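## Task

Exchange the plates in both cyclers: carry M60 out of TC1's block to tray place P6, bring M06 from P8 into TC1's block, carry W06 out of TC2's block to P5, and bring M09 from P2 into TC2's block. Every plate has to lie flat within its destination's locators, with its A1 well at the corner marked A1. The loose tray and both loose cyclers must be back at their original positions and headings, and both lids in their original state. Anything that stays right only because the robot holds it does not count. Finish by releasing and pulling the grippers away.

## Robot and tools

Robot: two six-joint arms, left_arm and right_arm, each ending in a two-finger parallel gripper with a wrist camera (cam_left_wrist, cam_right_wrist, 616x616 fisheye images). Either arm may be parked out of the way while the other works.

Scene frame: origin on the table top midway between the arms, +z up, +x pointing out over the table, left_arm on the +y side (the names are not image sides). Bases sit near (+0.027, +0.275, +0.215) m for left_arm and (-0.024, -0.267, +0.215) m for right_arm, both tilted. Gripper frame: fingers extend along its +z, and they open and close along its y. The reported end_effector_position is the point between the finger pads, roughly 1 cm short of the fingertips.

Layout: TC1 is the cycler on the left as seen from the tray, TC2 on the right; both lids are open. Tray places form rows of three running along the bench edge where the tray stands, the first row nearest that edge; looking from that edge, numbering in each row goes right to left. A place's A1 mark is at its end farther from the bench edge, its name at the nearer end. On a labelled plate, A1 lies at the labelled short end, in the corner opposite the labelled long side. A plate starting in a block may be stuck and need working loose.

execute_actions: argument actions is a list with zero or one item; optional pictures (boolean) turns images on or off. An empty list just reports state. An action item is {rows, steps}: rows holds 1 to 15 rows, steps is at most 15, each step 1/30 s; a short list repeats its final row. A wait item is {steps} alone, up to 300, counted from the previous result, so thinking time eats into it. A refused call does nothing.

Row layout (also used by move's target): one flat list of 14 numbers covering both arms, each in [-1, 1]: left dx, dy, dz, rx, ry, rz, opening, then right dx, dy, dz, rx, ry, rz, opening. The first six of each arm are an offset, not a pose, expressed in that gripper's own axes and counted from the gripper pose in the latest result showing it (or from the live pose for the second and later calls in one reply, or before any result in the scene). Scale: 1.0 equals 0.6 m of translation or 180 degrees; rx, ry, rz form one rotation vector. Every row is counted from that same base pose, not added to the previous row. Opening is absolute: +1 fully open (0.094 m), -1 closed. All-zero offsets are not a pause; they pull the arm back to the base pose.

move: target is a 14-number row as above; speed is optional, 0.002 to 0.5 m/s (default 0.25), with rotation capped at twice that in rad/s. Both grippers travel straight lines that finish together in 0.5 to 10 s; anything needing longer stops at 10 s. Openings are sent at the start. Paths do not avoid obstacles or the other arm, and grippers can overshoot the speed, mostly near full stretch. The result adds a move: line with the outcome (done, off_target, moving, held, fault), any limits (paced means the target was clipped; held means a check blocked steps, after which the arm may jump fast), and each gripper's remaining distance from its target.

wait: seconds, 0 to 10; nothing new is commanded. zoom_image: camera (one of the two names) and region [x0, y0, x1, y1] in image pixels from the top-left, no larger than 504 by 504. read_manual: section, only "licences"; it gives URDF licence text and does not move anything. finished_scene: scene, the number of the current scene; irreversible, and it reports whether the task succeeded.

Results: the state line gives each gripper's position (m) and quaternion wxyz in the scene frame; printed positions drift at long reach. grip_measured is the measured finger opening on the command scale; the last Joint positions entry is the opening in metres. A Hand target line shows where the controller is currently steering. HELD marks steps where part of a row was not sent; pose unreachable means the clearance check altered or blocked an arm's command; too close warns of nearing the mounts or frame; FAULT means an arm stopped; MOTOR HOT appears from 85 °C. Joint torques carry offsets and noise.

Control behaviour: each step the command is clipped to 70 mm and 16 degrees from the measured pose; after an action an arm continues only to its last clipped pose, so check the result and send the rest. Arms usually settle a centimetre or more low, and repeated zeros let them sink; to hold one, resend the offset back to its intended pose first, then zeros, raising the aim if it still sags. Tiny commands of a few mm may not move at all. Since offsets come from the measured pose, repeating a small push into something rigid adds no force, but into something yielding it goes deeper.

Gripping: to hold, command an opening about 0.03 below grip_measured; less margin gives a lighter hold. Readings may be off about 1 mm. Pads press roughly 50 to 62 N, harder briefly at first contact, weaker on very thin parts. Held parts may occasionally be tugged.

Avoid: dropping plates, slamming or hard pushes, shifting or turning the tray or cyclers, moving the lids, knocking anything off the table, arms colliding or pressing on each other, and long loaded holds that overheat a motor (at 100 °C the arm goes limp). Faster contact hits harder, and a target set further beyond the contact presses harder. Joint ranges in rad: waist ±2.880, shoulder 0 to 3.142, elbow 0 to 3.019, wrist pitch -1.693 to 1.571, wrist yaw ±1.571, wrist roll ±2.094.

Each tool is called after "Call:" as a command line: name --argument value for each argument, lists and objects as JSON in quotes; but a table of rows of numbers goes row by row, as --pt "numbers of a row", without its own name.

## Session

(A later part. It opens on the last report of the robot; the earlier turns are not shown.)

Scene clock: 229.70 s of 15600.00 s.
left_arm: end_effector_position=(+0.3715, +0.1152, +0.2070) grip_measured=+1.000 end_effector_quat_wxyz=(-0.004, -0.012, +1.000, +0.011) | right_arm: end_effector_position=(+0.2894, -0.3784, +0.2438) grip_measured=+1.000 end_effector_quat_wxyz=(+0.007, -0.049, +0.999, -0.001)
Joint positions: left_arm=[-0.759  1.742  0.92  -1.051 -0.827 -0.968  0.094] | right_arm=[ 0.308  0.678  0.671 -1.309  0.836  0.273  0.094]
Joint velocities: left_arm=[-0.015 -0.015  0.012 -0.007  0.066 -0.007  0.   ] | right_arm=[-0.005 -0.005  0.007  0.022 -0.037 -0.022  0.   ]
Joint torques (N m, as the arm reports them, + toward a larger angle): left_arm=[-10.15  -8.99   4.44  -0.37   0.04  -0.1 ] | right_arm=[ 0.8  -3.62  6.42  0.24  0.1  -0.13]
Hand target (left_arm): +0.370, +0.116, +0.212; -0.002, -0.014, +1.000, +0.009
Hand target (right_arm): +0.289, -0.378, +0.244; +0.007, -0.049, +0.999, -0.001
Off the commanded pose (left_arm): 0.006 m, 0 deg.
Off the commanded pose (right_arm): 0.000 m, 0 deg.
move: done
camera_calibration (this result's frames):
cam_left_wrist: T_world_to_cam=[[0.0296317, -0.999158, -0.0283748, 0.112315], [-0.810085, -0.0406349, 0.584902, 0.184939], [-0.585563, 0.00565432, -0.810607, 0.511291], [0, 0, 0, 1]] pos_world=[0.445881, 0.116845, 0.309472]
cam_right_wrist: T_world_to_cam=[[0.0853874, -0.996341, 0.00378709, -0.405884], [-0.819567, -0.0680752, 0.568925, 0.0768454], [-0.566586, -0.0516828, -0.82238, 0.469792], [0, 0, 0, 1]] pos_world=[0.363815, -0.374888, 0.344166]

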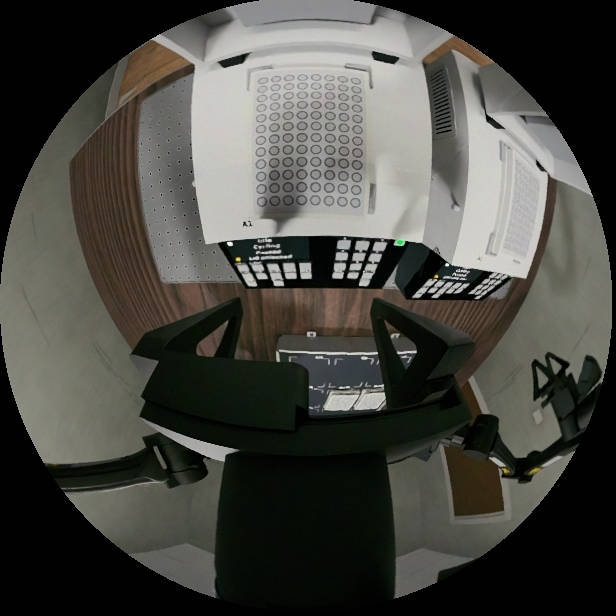

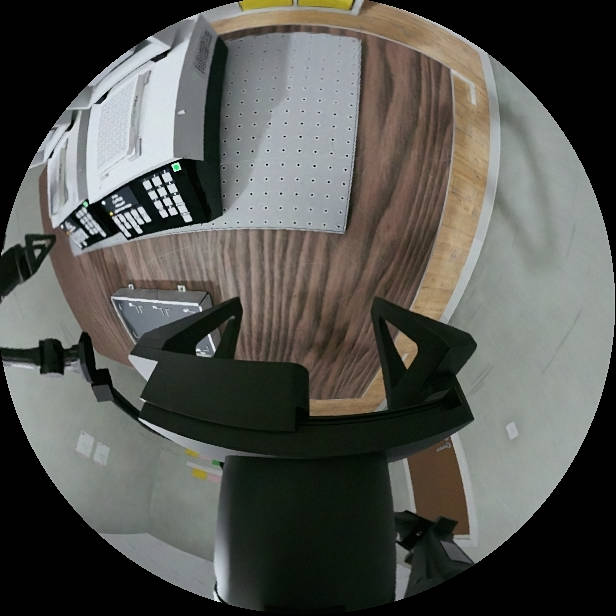

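Call:
move --target '[-0.145,-0.005,0.02,0.006,0,-0.008,1,0,0,0,0,0,0,1]' --speed 0.12

Call:
move --target '[0,0.004,0.045,0,0,0,1,0,0,0,0,0,0,1]' --speed 0.06

Scene clock: 231.73 s of 15600.00 s.
left_arm: end_effector_position=(+0.4447, +0.1155, +0.1974) grip_measured=+1.000 end_effector_quat_wxyz=(-0.006, -0.015, +1.000, +0.004) | right_arm: end_effector_position=(+0.2894, -0.3784, +0.2438) grip_measured=+1.000 end_effector_quat_wxyz=(+0.007, -0.049, +0.999, -0.001)
Joint positions: left_arm=[-0.651  1.778  1.074 -1.038 -0.84  -0.807  0.094] | right_arm=[ 0.308  0.678  0.671 -1.309  0.836  0.273  0.094]
Joint velocities: left_arm=[-0.015 -0.005 -0.012  0.007 -0.081  0.051  0.   ] | right_arm=[ 0.005 -0.005 -0.007 -0.022  0.007  0.007  0.   ]
Joint torques (N m, as the arm reports them, + toward a larger angle): left_arm=[-9.13 -8.11  6.89  0.59 -0.09  0.1 ] | right_arm=[ 0.8  -3.6   6.4   0.23  0.09 -0.13]
Hand target (left_arm): +0.458, +0.114, +0.195; -0.004, -0.025, +1.000, +0.002
Hand target (right_arm): +0.289, -0.378, +0.244; +0.007, -0.049, +0.999, -0.001
Off the commanded pose (left_arm): 0.014 m, 1 deg.
Off the commanded pose (right_arm): 0.000 m, 0 deg.
move: off_target (left_arm)
camera_calibration (this result's frames):
cam_left_wrist: T_world_to_cam=[[0.0358509, -0.999267, -0.0133861, 0.104441], [-0.807919, -0.0368645, 0.588139, 0.247785], [-0.588202, -0.0102704, -0.808649, 0.548988], [0, 0, 0, 1]] pos_world=[0.519361, 0.119137, 0.299604]
cam_right_wrist: T_world_to_cam=[[0.0853874, -0.996341, 0.00378709, -0.405884], [-0.819567, -0.0680752, 0.568925, 0.0768454], [-0.566586, -0.0516828, -0.82238, 0.469792], [0, 0, 0, 1]] pos_world=[0.363815, -0.374888, 0.344166]

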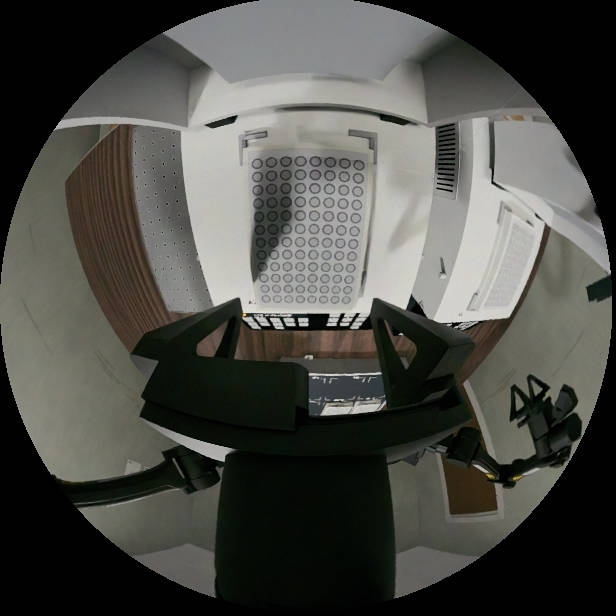

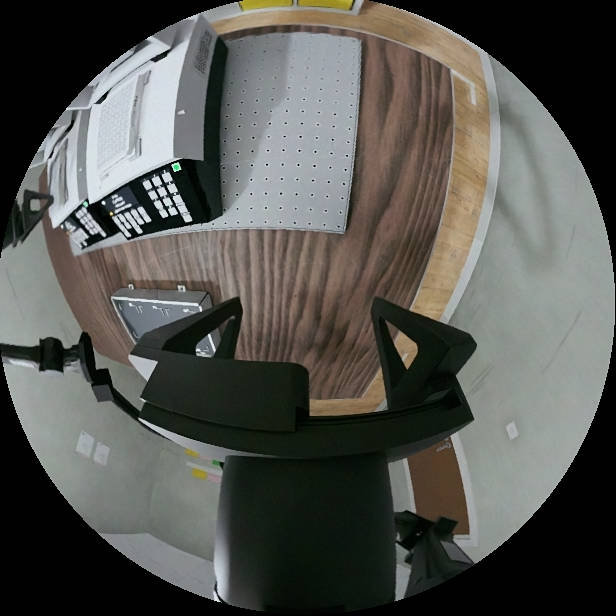

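Scene clock: 232.53 s of 15600.00 s.
left_arm: end_effector_position=(+0.4460, +0.1161, +0.1802) grip_measured=+1.000 end_effector_quat_wxyz=(-0.001, -0.018, +1.000, -0.002) | right_arm: end_effector_position=(+0.2894, -0.3784, +0.2438) grip_measured=+1.000 end_effector_quat_wxyz=(+0.007, -0.049, +0.999, -0.001)
Joint positions: left_arm=[-0.619  1.78   1.044 -0.949 -0.844 -0.749  0.094] | right_arm=[ 0.308  0.678  0.671 -1.309  0.836  0.273  0.094]
Joint velocities: left_arm=[-0.005 -0.015  0.007  0.002 -0.007 -0.066  0.   ] | right_arm=[-0.005  0.005  0.007  0.012 -0.037 -0.066  0.   ]
Joint torques (N m, as the arm reports them, + toward a larger angle): left_arm=[-9.64 -8.32  3.97  0.6  -0.15  0.09] | right_arm=[ 0.76 -3.62  6.4   0.25  0.09 -0.13]
Hand target (left_arm): +0.444, +0.118, +0.171; -0.006, -0.016, +1.000, +0.004
Hand target (right_arm): +0.289, -0.378, +0.244; +0.007, -0.049, +0.999, -0.001
Off the commanded pose (left_arm): 0.010 m, 1 deg.
Off the commanded pose (right_arm): 0.000 m, 0 deg.
move: done
camera_calibration (this result's frames):
cam_left_wrist: T_world_to_cam=[[0.041591, -0.999133, -0.00194005, 0.100099], [-0.813875, -0.0350054, 0.579984, 0.262921], [-0.579549, -0.0225431, -0.814626, 0.534549], [0, 0, 0, 1]] pos_world=[0.519619, 0.121266, 0.283162]
cam_right_wrist: T_world_to_cam=[[0.0853874, -0.996341, 0.00378709, -0.405884], [-0.819567, -0.0680752, 0.568925, 0.0768454], [-0.566586, -0.0516828, -0.82238, 0.469792], [0, 0, 0, 1]] pos_world=[0.363815, -0.374888, 0.344166]

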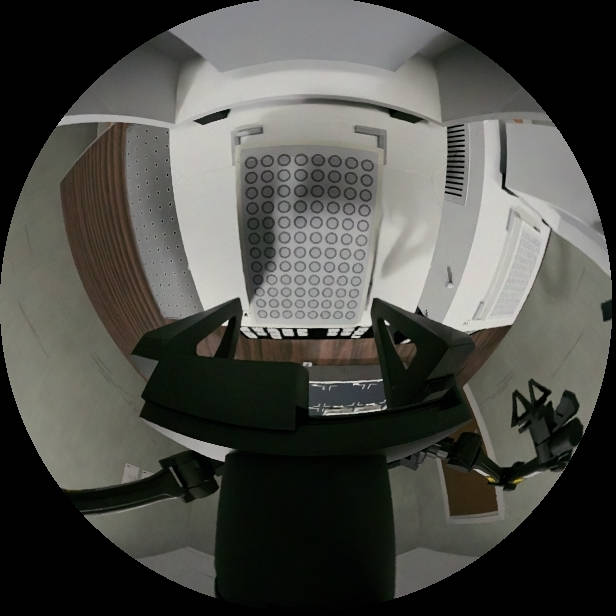

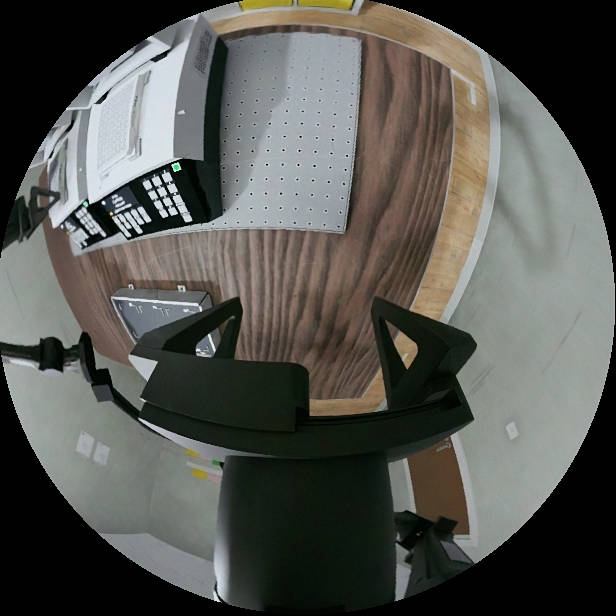

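Call:
move --target '[0,-0.003,0.022,0,0,-0.004,1,0,0,0,0,0,0,1]' --speed 0.05

Call:
move --target '[0,0,0,0,0,0,0.5,0,0,0,0,0,0,1]'

Call:
move --target '[-0.03,0,0,0,0,0,0.5,0,0,0,0,0,0,1]' --speed 0.03

Scene clock: 234.37 s of 15600.00 s.
left_arm: end_effector_position=(+0.4473, +0.1113, +0.1777) grip_measured=+1.000 end_effector_quat_wxyz=(+0.005, -0.024, +1.000, -0.007) | right_arm: end_effector_position=(+0.2894, -0.3784, +0.2438) grip_measured=+1.000 end_effector_quat_wxyz=(+0.007, -0.049, +0.999, -0.001)
Joint positions: left_arm=[-0.619  1.784  1.038 -0.913 -0.844 -0.742  0.094] | right_arm=[ 0.308  0.678  0.671 -1.309  0.836  0.273  0.094]
Joint velocities: left_arm=[-0.005 -0.005 -0.007 -0.002  0.007 -0.051  0.   ] | right_arm=[ 0.005  0.005 -0.002  0.002 -0.051  0.007  0.   ]
Joint torques (N m, as the arm reports them, + toward a larger angle): left_arm=[-8.75 -8.07  3.9   0.78 -0.11  0.08] | right_arm=[ 0.83 -3.57  6.42  0.23  0.09 -0.13]
Hand target (left_arm): +0.446, +0.114, +0.167; -0.001, -0.024, +1.000, -0.002
Hand target (right_arm): +0.289, -0.378, +0.244; +0.007, -0.049, +0.999, -0.001
Off the commanded pose (left_arm): 0.011 m, 1 deg.
Off the commanded pose (right_arm): 0.000 m, 0 deg.
move: off_target (left_arm)
camera_calibration (this result's frames):
cam_left_wrist: T_world_to_cam=[[0.0539183, -0.9985, 0.00952796, 0.087668], [-0.820696, -0.0388775, 0.570041, 0.270435], [-0.568815, -0.0385552, -0.821561, 0.531364], [0, 0, 0, 1]] pos_world=[0.519466, 0.118537, 0.281554]
cam_right_wrist: T_world_to_cam=[[0.0853874, -0.996341, 0.00378709, -0.405884], [-0.819567, -0.0680752, 0.568925, 0.0768454], [-0.566586, -0.0516828, -0.82238, 0.469792], [0, 0, 0, 1]] pos_world=[0.363815, -0.374888, 0.344166]

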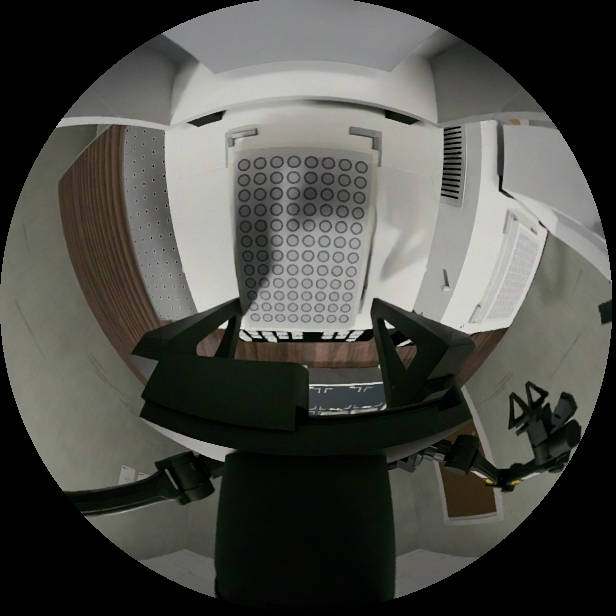

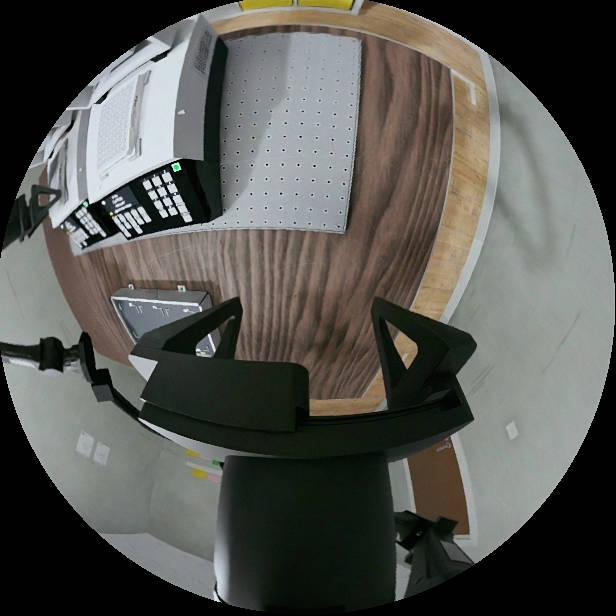

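Scene clock: 234.87 s of 15600.00 s.
left_arm: end_effector_position=(+0.4474, +0.1114, +0.1777) grip_measured=+0.678 end_effector_quat_wxyz=(+0.006, -0.024, +1.000, -0.007) | right_arm: end_effector_position=(+0.2894, -0.3784, +0.2438) grip_measured=+1.000 end_effector_quat_wxyz=(+0.007, -0.049, +0.999, -0.001)
Joint positions: left_arm=[-0.619  1.784  1.038 -0.913 -0.844 -0.742  0.079] | right_arm=[ 0.308  0.678  0.671 -1.309  0.836  0.273  0.094]
Joint velocities: left_arm=[-0.005 -0.005  0.002  0.017 -0.007 -0.051  0.   ] | right_arm=[-0.005  0.005 -0.007  0.012  0.037 -0.037  0.   ]
Joint torques (N m, as the arm reports them, + toward a larger angle): left_arm=[-10.84  -8.77   4.26   0.22  -0.03   0.  ] | right_arm=[ 0.81 -3.58  6.4   0.23  0.09 -0.13]
Hand target (left_arm): +0.447, +0.111, +0.178; +0.005, -0.024, +1.000, -0.007
Hand target (right_arm): +0.289, -0.378, +0.244; +0.007, -0.049, +0.999, -0.001
Off the commanded pose (left_arm): 0.000 m, 0 deg.
Off the commanded pose (right_arm): 0.000 m, 0 deg.
move: done
camera_calibration (this result's frames):
cam_left_wrist: T_world_to_cam=[[0.0539272, -0.998505, 0.00896852, 0.0878602], [-0.820973, -0.0392228, 0.569618, 0.270746], [-0.568414, -0.0380808, -0.821861, 0.531236], [0, 0, 0, 1]] pos_world=[0.519499, 0.118578, 0.281593]
cam_right_wrist: T_world_to_cam=[[0.0853874, -0.996341, 0.00378709, -0.405884], [-0.819567, -0.0680752, 0.568925, 0.0768454], [-0.566586, -0.0516828, -0.82238, 0.469792], [0, 0, 0, 1]] pos_world=[0.363815, -0.374888, 0.344166]

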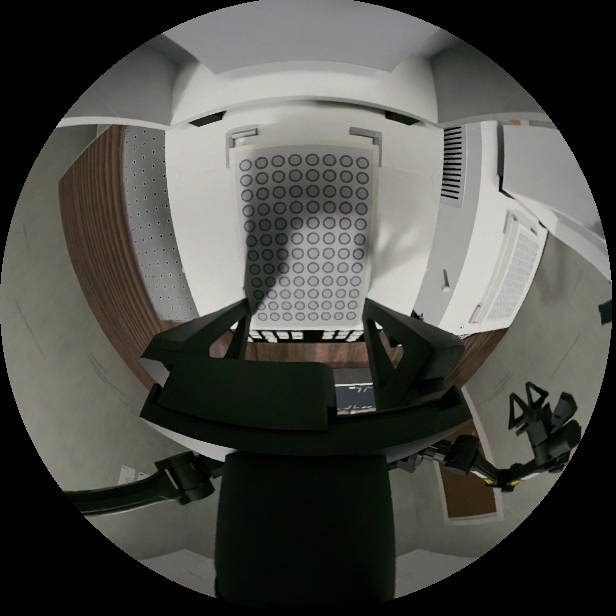

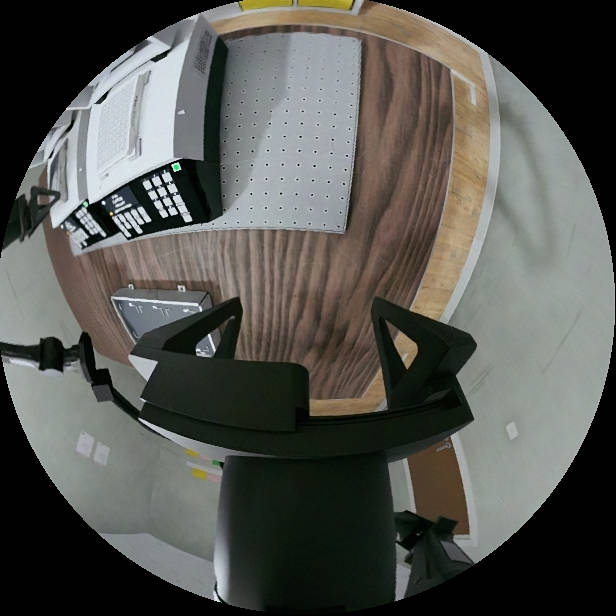

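Scene clock: 235.80 s of 15600.00 s.
left_arm: end_effector_position=(+0.4513, +0.1116, +0.1792) grip_measured=+0.678 end_effector_quat_wxyz=(+0.007, -0.024, +1.000, -0.007) | right_arm: end_effector_position=(+0.2894, -0.3784, +0.2438) grip_measured=+1.000 end_effector_quat_wxyz=(+0.007, -0.049, +0.999, -0.001)
Joint positions: left_arm=[-0.618  1.784  1.047 -0.917 -0.846 -0.736  0.079] | right_arm=[ 0.308  0.678  0.671 -1.309  0.836  0.273  0.094]
Joint velocities: left_arm=[-0.005 -0.005  0.002 -0.007  0.022 -0.066 -0.001] | right_arm=[ 0.005  0.005 -0.007  0.002 -0.037 -0.037  0.   ]
Joint torques (N m, as the arm reports them, + toward a larger angle): left_arm=[-9.66 -7.92  7.26 -0.27 -0.02  0.19] | right_arm=[ 0.84 -3.6   6.4   0.23  0.09 -0.14]
Hand target (left_arm): +0.465, +0.112, +0.178; +0.006, -0.025, +1.000, -0.007
Hand target (right_arm): +0.289, -0.378, +0.244; +0.007, -0.049, +0.999, -0.001
Off the commanded pose (left_arm): 0.014 m, 0 deg.
Off the commanded pose (right_arm): 0.000 m, 0 deg.
move: off_target (left_arm)
camera_calibration (this result's frames):
cam_left_wrist: T_world_to_cam=[[0.0522999, -0.998586, 0.00955121, 0.0884791], [-0.822633, -0.0376583, 0.567324, 0.274101], [-0.566162, -0.0375282, -0.823439, 0.533917], [0, 0, 0, 1]] pos_world=[0.523141, 0.118713, 0.283299]
cam_right_wrist: T_world_to_cam=[[0.0853874, -0.996341, 0.00378709, -0.405884], [-0.819567, -0.0680752, 0.568925, 0.0768454], [-0.566586, -0.0516828, -0.82238, 0.469792], [0, 0, 0, 1]] pos_world=[0.363815, -0.374888, 0.344166]

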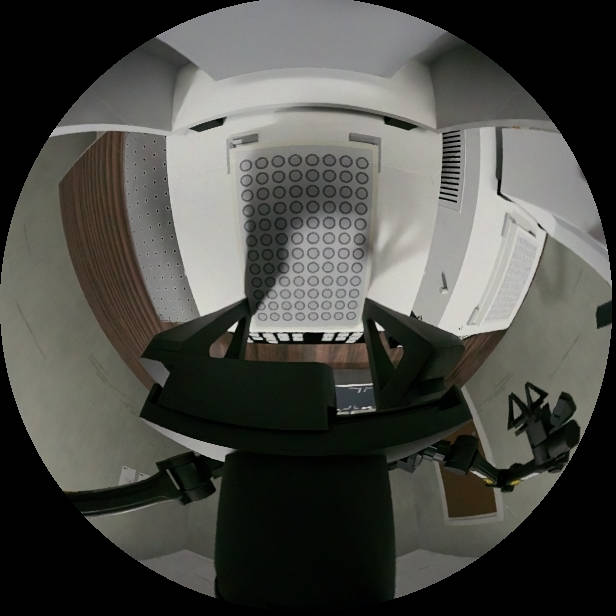

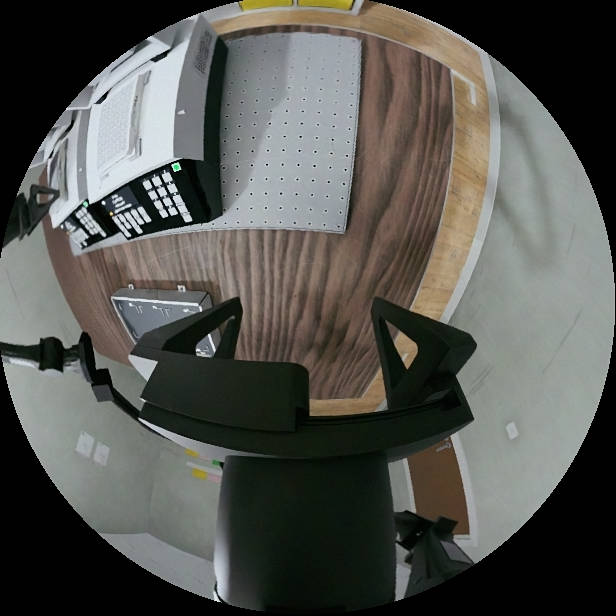

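Call:
move --target '[-0.024,0.003,0.004,-0.004,0,0,0.5,0,0,0,0,0,0,1]' --speed 0.03

Call:
move --target '[0,0,0,0,0,0,1,0,0,0,0,0,0,1]'

Call:
move --target '[-0.01,0,-0.05,0,0,0,1,0,0,0,0,0,0,1]' --speed 0.08

Call:
move --target '[0.12,0,-0.04,0,0,0,1,0,0,0,0,0,0,1]' --speed 0.15

Call:
zoom_image --camera "cam_left_wrist" --region '[180,40,440,300]'

Scene clock: 238.03 s of 15600.00 s.
left_arm: end_effector_position=(+0.4511, +0.1127, +0.1787) grip_measured=+0.678 end_effector_quat_wxyz=(+0.008, -0.019, +1.000, -0.003) | right_arm: end_effector_position=(+0.2894, -0.3784, +0.2438) grip_measured=+1.000 end_effector_quat_wxyz=(+0.007, -0.049, +0.999, -0.001)
Joint positions: left_arm=[-0.618  1.786  1.047 -0.921 -0.854 -0.731  0.079] | right_arm=[ 0.308  0.678  0.671 -1.309  0.836  0.273  0.094]
Joint velocities: left_arm=[-0.005 -0.005 -0.012  0.002  0.125 -0.007  0.   ] | right_arm=[-0.005 -0.005 -0.017  0.002  0.007 -0.037  0.   ]
Joint torques (N m, as the arm reports them, + toward a larger angle): left_arm=[-9.42 -8.54  7.45 -0.42 -0.14  0.1 ] | right_arm=[ 0.85 -3.62  6.41  0.24  0.09 -0.13]
Hand target (left_arm): +0.465, +0.114, +0.177; +0.007, -0.024, +1.000, -0.001
Hand target (right_arm): +0.289, -0.378, +0.244; +0.007, -0.049, +0.999, -0.001
Off the commanded pose (left_arm): 0.015 m, 1 deg.
Off the commanded pose (right_arm): 0.000 m, 0 deg.
move: off_target (left_arm)
camera_calibration (this result's frames):
cam_left_wrist: T_world_to_cam=[[0.0424271, -0.999099, 0.00122074, 0.0955538], [-0.824151, -0.0343072, 0.56533, 0.274975], [-0.564779, -0.0249914, -0.824864, 0.531636], [0, 0, 0, 1]] pos_world=[0.522823, 0.118188, 0.282959]
cam_right_wrist: T_world_to_cam=[[0.0853874, -0.996341, 0.00378709, -0.405884], [-0.819567, -0.0680752, 0.568925, 0.0768454], [-0.566586, -0.0516828, -0.82238, 0.469792], [0, 0, 0, 1]] pos_world=[0.363815, -0.374888, 0.344166]

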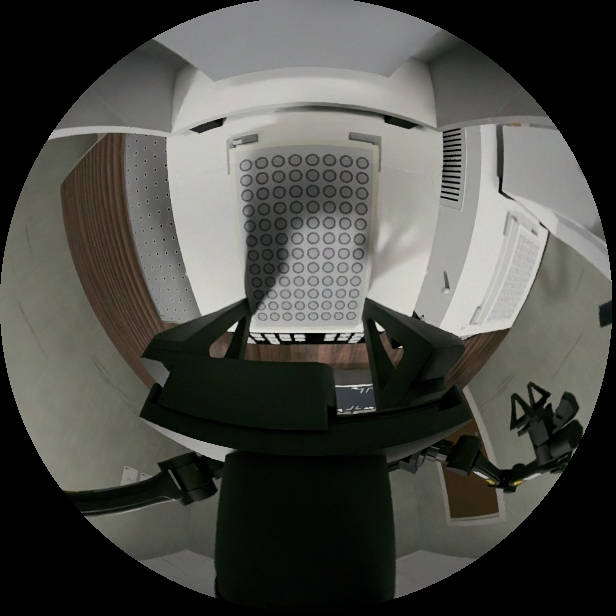

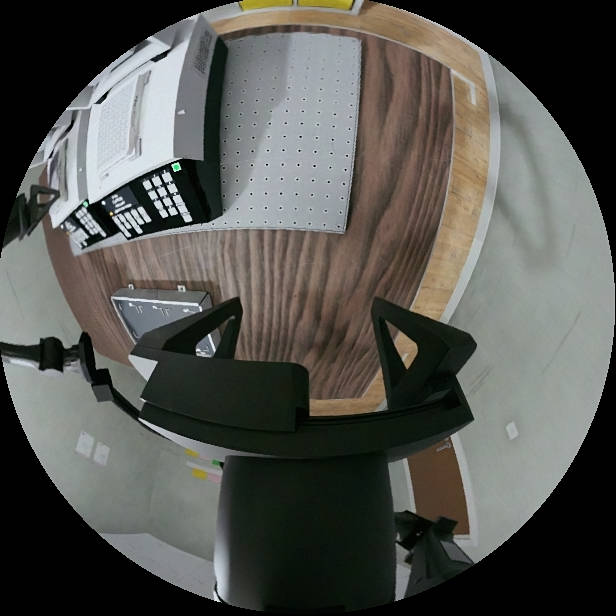

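Scene clock: 238.53 s of 15600.00 s.
left_arm: end_effector_position=(+0.4511, +0.1127, +0.1787) grip_measured=+1.000 end_effector_quat_wxyz=(+0.008, -0.019, +1.000, -0.003) | right_arm: end_effector_position=(+0.2894, -0.3784, +0.2438) grip_measured=+1.000 end_effector_quat_wxyz=(+0.007, -0.049, +0.999, -0.001)
Joint positions: left_arm=[-0.618  1.786  1.047 -0.921 -0.854 -0.731  0.094] | right_arm=[ 0.308  0.678  0.671 -1.309  0.836  0.273  0.094]
Joint velocities: left_arm=[-0.005 -0.005 -0.022 -0.002 -0.037 -0.066  0.   ] | right_arm=[-0.005 -0.005  0.007  0.002  0.022 -0.081  0.   ]
Joint torques (N m, as the arm reports them, + toward a larger angle): left_arm=[-10.66  -9.25   4.29   0.07  -0.02   0.03] | right_arm=[ 0.74 -3.57  6.41  0.24  0.09 -0.13]
Hand target (left_arm): +0.451, +0.113, +0.179; +0.008, -0.019, +1.000, -0.003
Hand target (right_arm): +0.289, -0.378, +0.244; +0.007, -0.049, +0.999, -0.001
Off the commanded pose (left_arm): 0.000 m, 0 deg.
Off the commanded pose (right_arm): 0.000 m, 0 deg.
move: done
camera_calibration (this result's frames):
cam_left_wrist: T_world_to_cam=[[0.0424271, -0.999099, 0.00122074, 0.0955538], [-0.824151, -0.0343072, 0.56533, 0.274975], [-0.564779, -0.0249914, -0.824864, 0.531636], [0, 0, 0, 1]] pos_world=[0.522823, 0.118188, 0.282959]
cam_right_wrist: T_world_to_cam=[[0.0853874, -0.996341, 0.00378709, -0.405884], [-0.819567, -0.0680752, 0.568925, 0.0768454], [-0.566586, -0.0516828, -0.82238, 0.469792], [0, 0, 0, 1]] pos_world=[0.363815, -0.374888, 0.344166]

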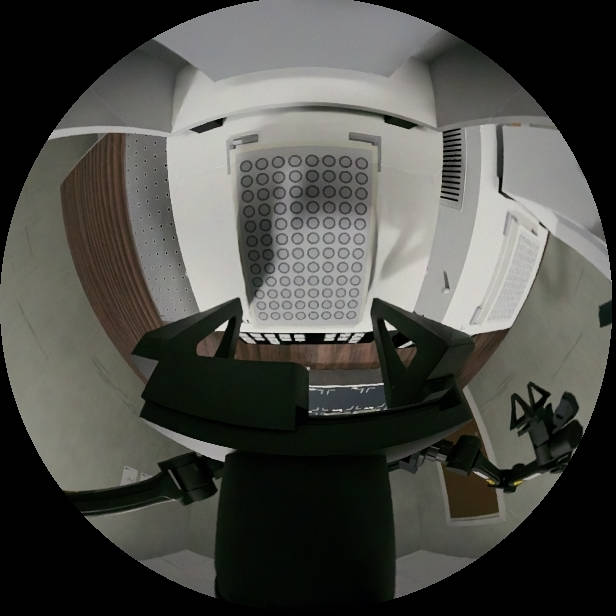

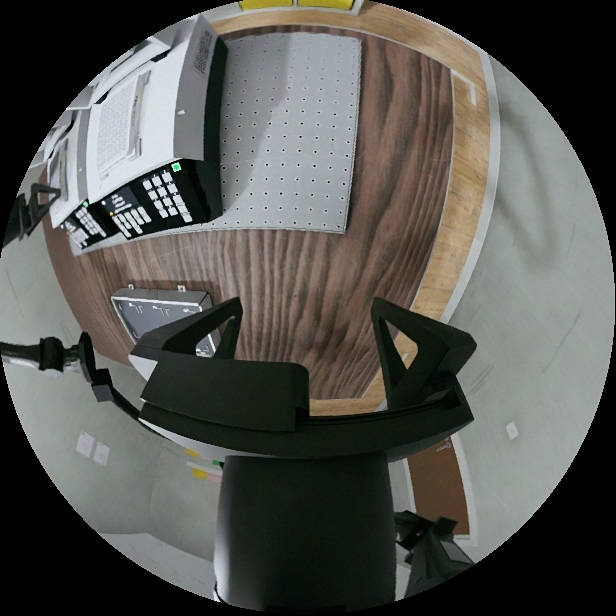

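Scene clock: 239.40 s of 15600.00 s.
left_arm: end_effector_position=(+0.4436, +0.1184, +0.1920) grip_measured=+1.000 end_effector_quat_wxyz=(-0.005, -0.008, +1.000, +0.009) | right_arm: end_effector_position=(+0.2894, -0.3784, +0.2438) grip_measured=+1.000 end_effector_quat_wxyz=(+0.007, -0.049, +0.999, -0.001)
Joint positions: left_arm=[-0.642  1.78   1.064 -1.026 -0.851 -0.786  0.094] | right_arm=[ 0.308  0.678  0.671 -1.309  0.836  0.273  0.094]
Joint velocities: left_arm=[ 0.005  0.005 -0.017 -0.012  0.007 -0.007  0.   ] | right_arm=[-0.005  0.005 -0.012 -0.007  0.051 -0.022  0.   ]
Joint torques (N m, as the arm reports them, + toward a larger angle): left_arm=[-12.35  -9.93   7.08  -0.43   0.05  -0.09] | right_arm=[ 0.83 -3.6   6.4   0.24  0.1  -0.13]
Hand target (left_arm): +0.456, +0.113, +0.209; +0.008, -0.019, +1.000, -0.003
Hand target (right_arm): +0.289, -0.378, +0.244; +0.007, -0.049, +0.999, -0.001
Off the commanded pose (left_arm): 0.022 m, 2 deg.
Off the commanded pose (right_arm): 0.000 m, 0 deg.
move: off_target (left_arm)
camera_calibration (this result's frames):
cam_left_wrist: T_world_to_cam=[[0.0206924, -0.9995, -0.0238942, 0.116116], [-0.809578, -0.0307744, 0.586205, 0.250581], [-0.586647, 0.00721423, -0.809811, 0.541561], [0, 0, 0, 1]] pos_world=[0.518167, 0.119862, 0.294445]
cam_right_wrist: T_world_to_cam=[[0.0853874, -0.996341, 0.00378709, -0.405884], [-0.819567, -0.0680752, 0.568925, 0.0768454], [-0.566586, -0.0516828, -0.82238, 0.469792], [0, 0, 0, 1]] pos_world=[0.363815, -0.374888, 0.344166]

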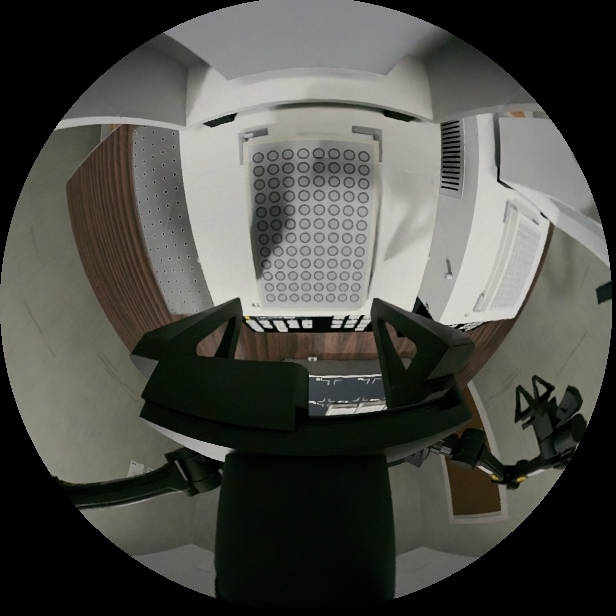

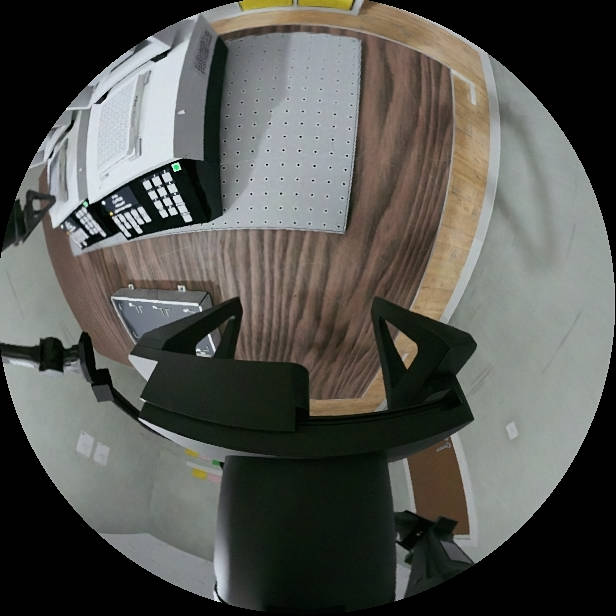

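Scene clock: 240.40 s of 15600.00 s.
left_arm: end_effector_position=(+0.3733, +0.1168, +0.2105) grip_measured=+1.000 end_effector_quat_wxyz=(-0.008, -0.006, +1.000, +0.012) | right_arm: end_effector_position=(+0.2894, -0.3784, +0.2438) grip_measured=+1.000 end_effector_quat_wxyz=(+0.007, -0.049, +0.999, -0.001)
Joint positions: left_arm=[-0.76   1.738  0.93  -1.074 -0.822 -0.962  0.094] | right_arm=[ 0.308  0.678  0.671 -1.309  0.836  0.273  0.094]
Joint velocities: left_arm=[-0.005 -0.005 -0.012 -0.002 -0.022  0.007  0.   ] | right_arm=[ 0.005 -0.005 -0.002  0.007  0.066 -0.11   0.   ]
Joint torques (N m, as the arm reports them, + toward a larger angle): left_arm=[-10.53  -8.53   4.54  -0.45   0.02  -0.09] | right_arm=[ 0.78 -3.64  6.41  0.23  0.09 -0.13]
Hand target (left_arm): +0.372, +0.117, +0.216; -0.005, -0.008, +1.000, +0.010
Hand target (right_arm): +0.289, -0.378, +0.244; +0.007, -0.049, +0.999, -0.001
Off the commanded pose (left_arm): 0.006 m, 1 deg.
Off the commanded pose (right_arm): 0.000 m, 0 deg.
move: done
camera_calibration (this result's frames):
cam_left_wrist: T_world_to_cam=[[0.0166733, -0.999415, -0.0298644, 0.119171], [-0.806395, -0.0311002, 0.590558, 0.180665], [-0.591142, 0.014236, -0.806442, 0.515431], [0, 0, 0, 1]] pos_world=[0.448393, 0.117382, 0.312531]
cam_right_wrist: T_world_to_cam=[[0.0853874, -0.996341, 0.00378709, -0.405884], [-0.819567, -0.0680752, 0.568925, 0.0768454], [-0.566586, -0.0516828, -0.82238, 0.469792], [0, 0, 0, 1]] pos_world=[0.363815, -0.374888, 0.344166]

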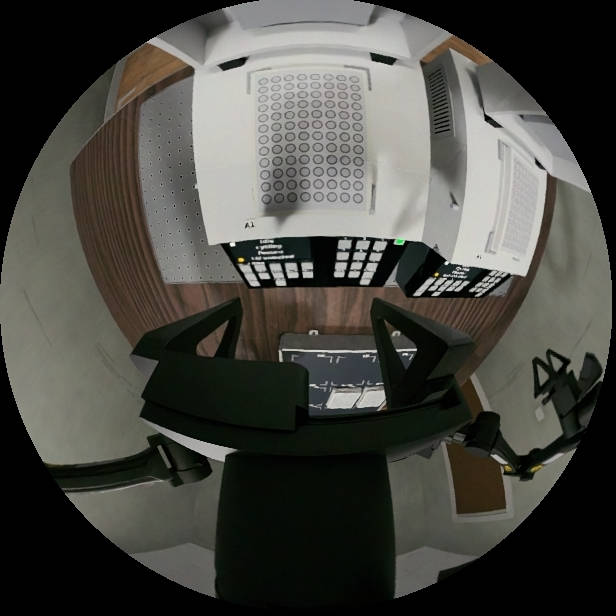

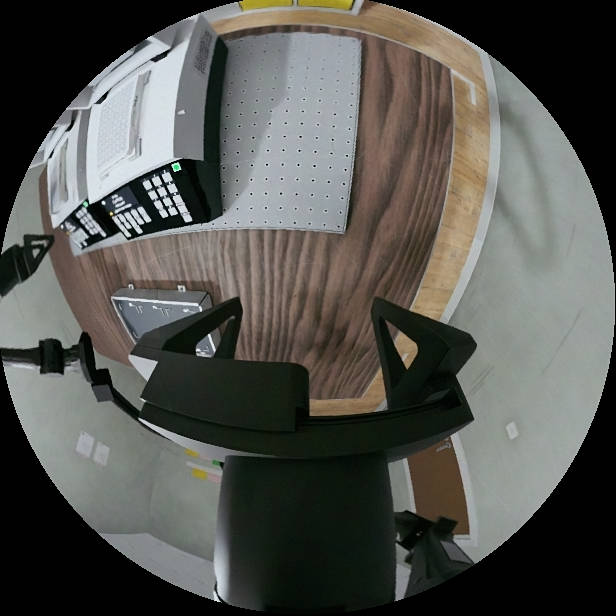

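Region (180, 40, 440, 300) of cam_left_wrist's 616x616 image, scaled by 1.938, with more detail than that image has.

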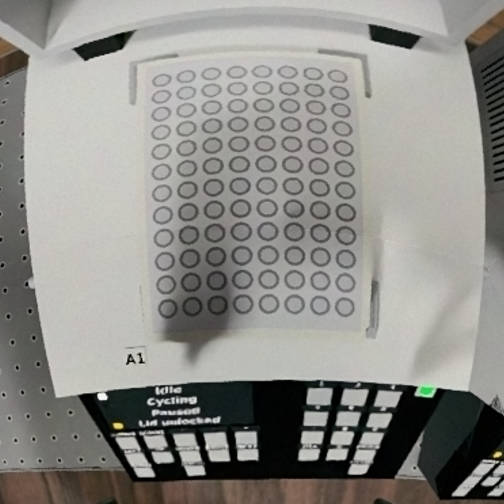

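Call:
move --target '[-0.075,-0.006,0.065,0.008,-0.005,-0.01,-1,0,0,0,0,0,0,1]' --speed 0.1

Call:
move --target '[-0.05,0,0,0,0,0,-1,0,0,0,0,0,0,1]' --speed 0.03

Scene clock: 242.60 s of 15600.00 s.
left_arm: end_effector_position=(+0.4023, +0.1172, +0.1720) grip_measured=-0.992 end_effector_quat_wxyz=(-0.004, -0.011, +1.000, +0.003) | right_arm: end_effector_position=(+0.2894, -0.3784, +0.2438) grip_measured=+1.000 end_effector_quat_wxyz=(+0.007, -0.049, +0.999, -0.001)
Joint positions: left_arm=[-0.65   1.764  0.934 -0.906 -0.843 -0.792  0.   ] | right_arm=[ 0.308  0.678  0.671 -1.309  0.836  0.273  0.094]
Joint velocities: left_arm=[-0.005 -0.015 -0.012  0.002  0.022  0.125 -0.   ] | right_arm=[-0.015 -0.015 -0.007  0.002 -0.037 -0.081  0.   ]
Joint torques (N m, as the arm reports them, + toward a larger angle): left_arm=[-8.62 -7.88  6.78  0.66 -0.12  0.09] | right_arm=[ 0.87 -3.58  6.41  0.25  0.09 -0.13]
Hand target (left_arm): +0.418, +0.115, +0.171; +0.000, -0.022, +1.000, -0.001
Hand target (right_arm): +0.289, -0.378, +0.244; +0.007, -0.049, +0.999, -0.001
Off the commanded pose (left_arm): 0.016 m, 1 deg.
Off the commanded pose (right_arm): 0.000 m, 0 deg.
move: off_target (left_arm)
camera_calibration (this result's frames):
cam_left_wrist: T_world_to_cam=[[0.0264837, -0.999578, -0.011923, 0.110946], [-0.810796, -0.0284555, 0.584637, 0.229341], [-0.584729, -0.00581623, -0.811208, 0.502097], [0, 0, 0, 1]] pos_world=[0.476601, 0.120345, 0.274546]
cam_right_wrist: T_world_to_cam=[[0.0853874, -0.996341, 0.00378709, -0.405884], [-0.819567, -0.0680752, 0.568925, 0.0768454], [-0.566586, -0.0516828, -0.82238, 0.469792], [0, 0, 0, 1]] pos_world=[0.363815, -0.374888, 0.344166]

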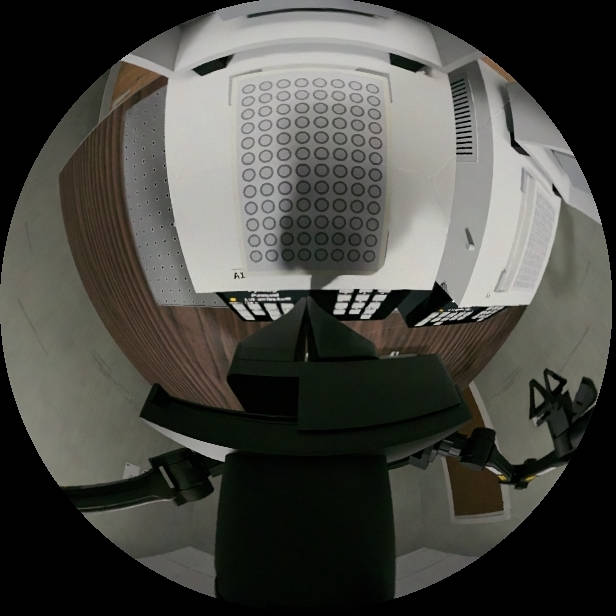

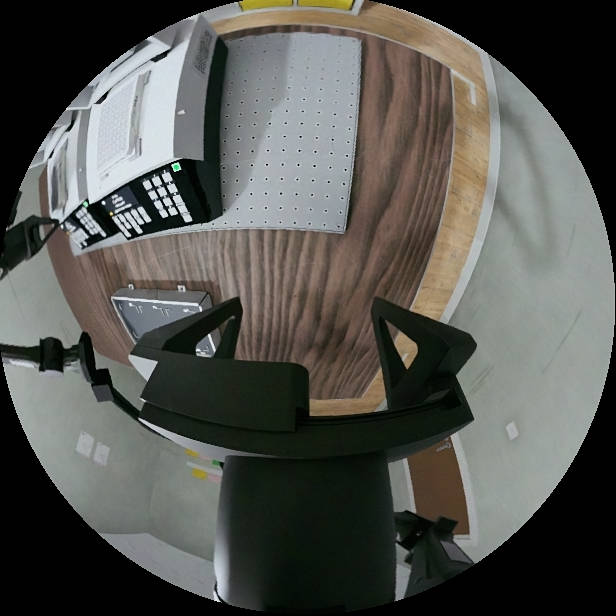

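Scene clock: 243.87 s of 15600.00 s.
left_arm: end_effector_position=(+0.4205, +0.1159, +0.1755) grip_measured=-0.992 end_effector_quat_wxyz=(+0.000, -0.008, +1.000, -0.001) | right_arm: end_effector_position=(+0.2894, -0.3784, +0.2438) grip_measured=+1.000 end_effector_quat_wxyz=(+0.007, -0.049, +0.999, -0.001)
Joint positions: left_arm=[-0.638  1.767  0.975 -0.913 -0.844 -0.755  0.   ] | right_arm=[ 0.308  0.678  0.671 -1.309  0.836  0.273  0.094]
Joint velocities: left_arm=[-0.015 -0.005  0.002 -0.002 -0.051 -0.022 -0.001] | right_arm=[ 0.015  0.005 -0.002  0.002  0.007  0.081  0.   ]
Joint torques (N m, as the arm reports them, + toward a larger angle): left_arm=[-8.72 -7.68  6.66 -0.51 -0.13  0.06] | right_arm=[ 0.82 -3.57  6.4   0.23  0.09 -0.13]
Hand target (left_arm): +0.432, +0.118, +0.172; -0.004, -0.011, +1.000, +0.003
Hand target (right_arm): +0.289, -0.378, +0.244; +0.007, -0.049, +0.999, -0.001
Off the commanded pose (left_arm): 0.013 m, 1 deg.
Off the commanded pose (right_arm): 0.000 m, 0 deg.
move: off_target (left_arm)
camera_calibration (this result's frames):
cam_left_wrist: T_world_to_cam=[[0.0203768, -0.999785, -0.00376389, 0.110364], [-0.81559, -0.0187999, 0.578325, 0.244031], [-0.578272, -0.0087146, -0.815798, 0.513968], [0, 0, 0, 1]] pos_world=[0.493994, 0.119407, 0.27858]
cam_right_wrist: T_world_to_cam=[[0.0853874, -0.996341, 0.00378709, -0.405884], [-0.819567, -0.0680752, 0.568925, 0.0768454], [-0.566586, -0.0516828, -0.82238, 0.469792], [0, 0, 0, 1]] pos_world=[0.363815, -0.374888, 0.344166]

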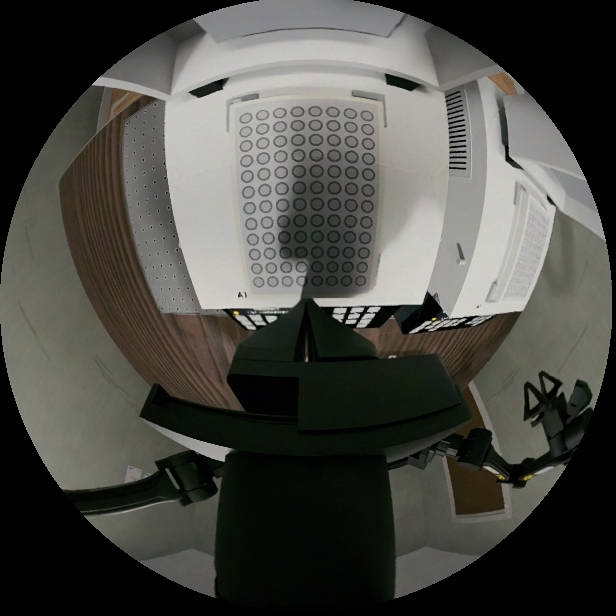

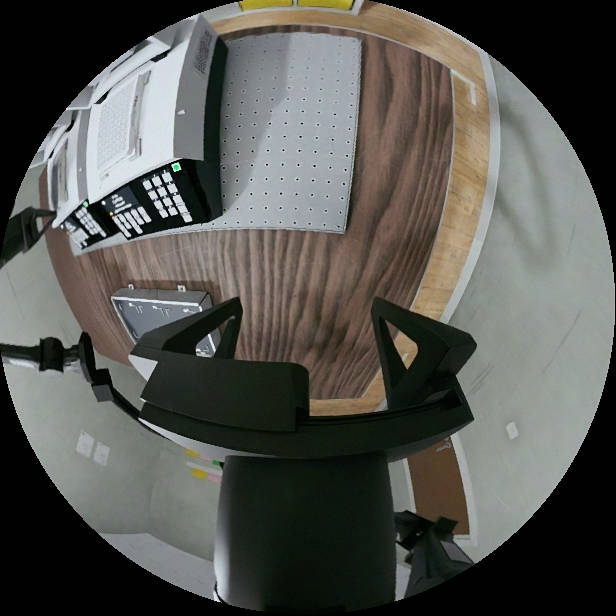

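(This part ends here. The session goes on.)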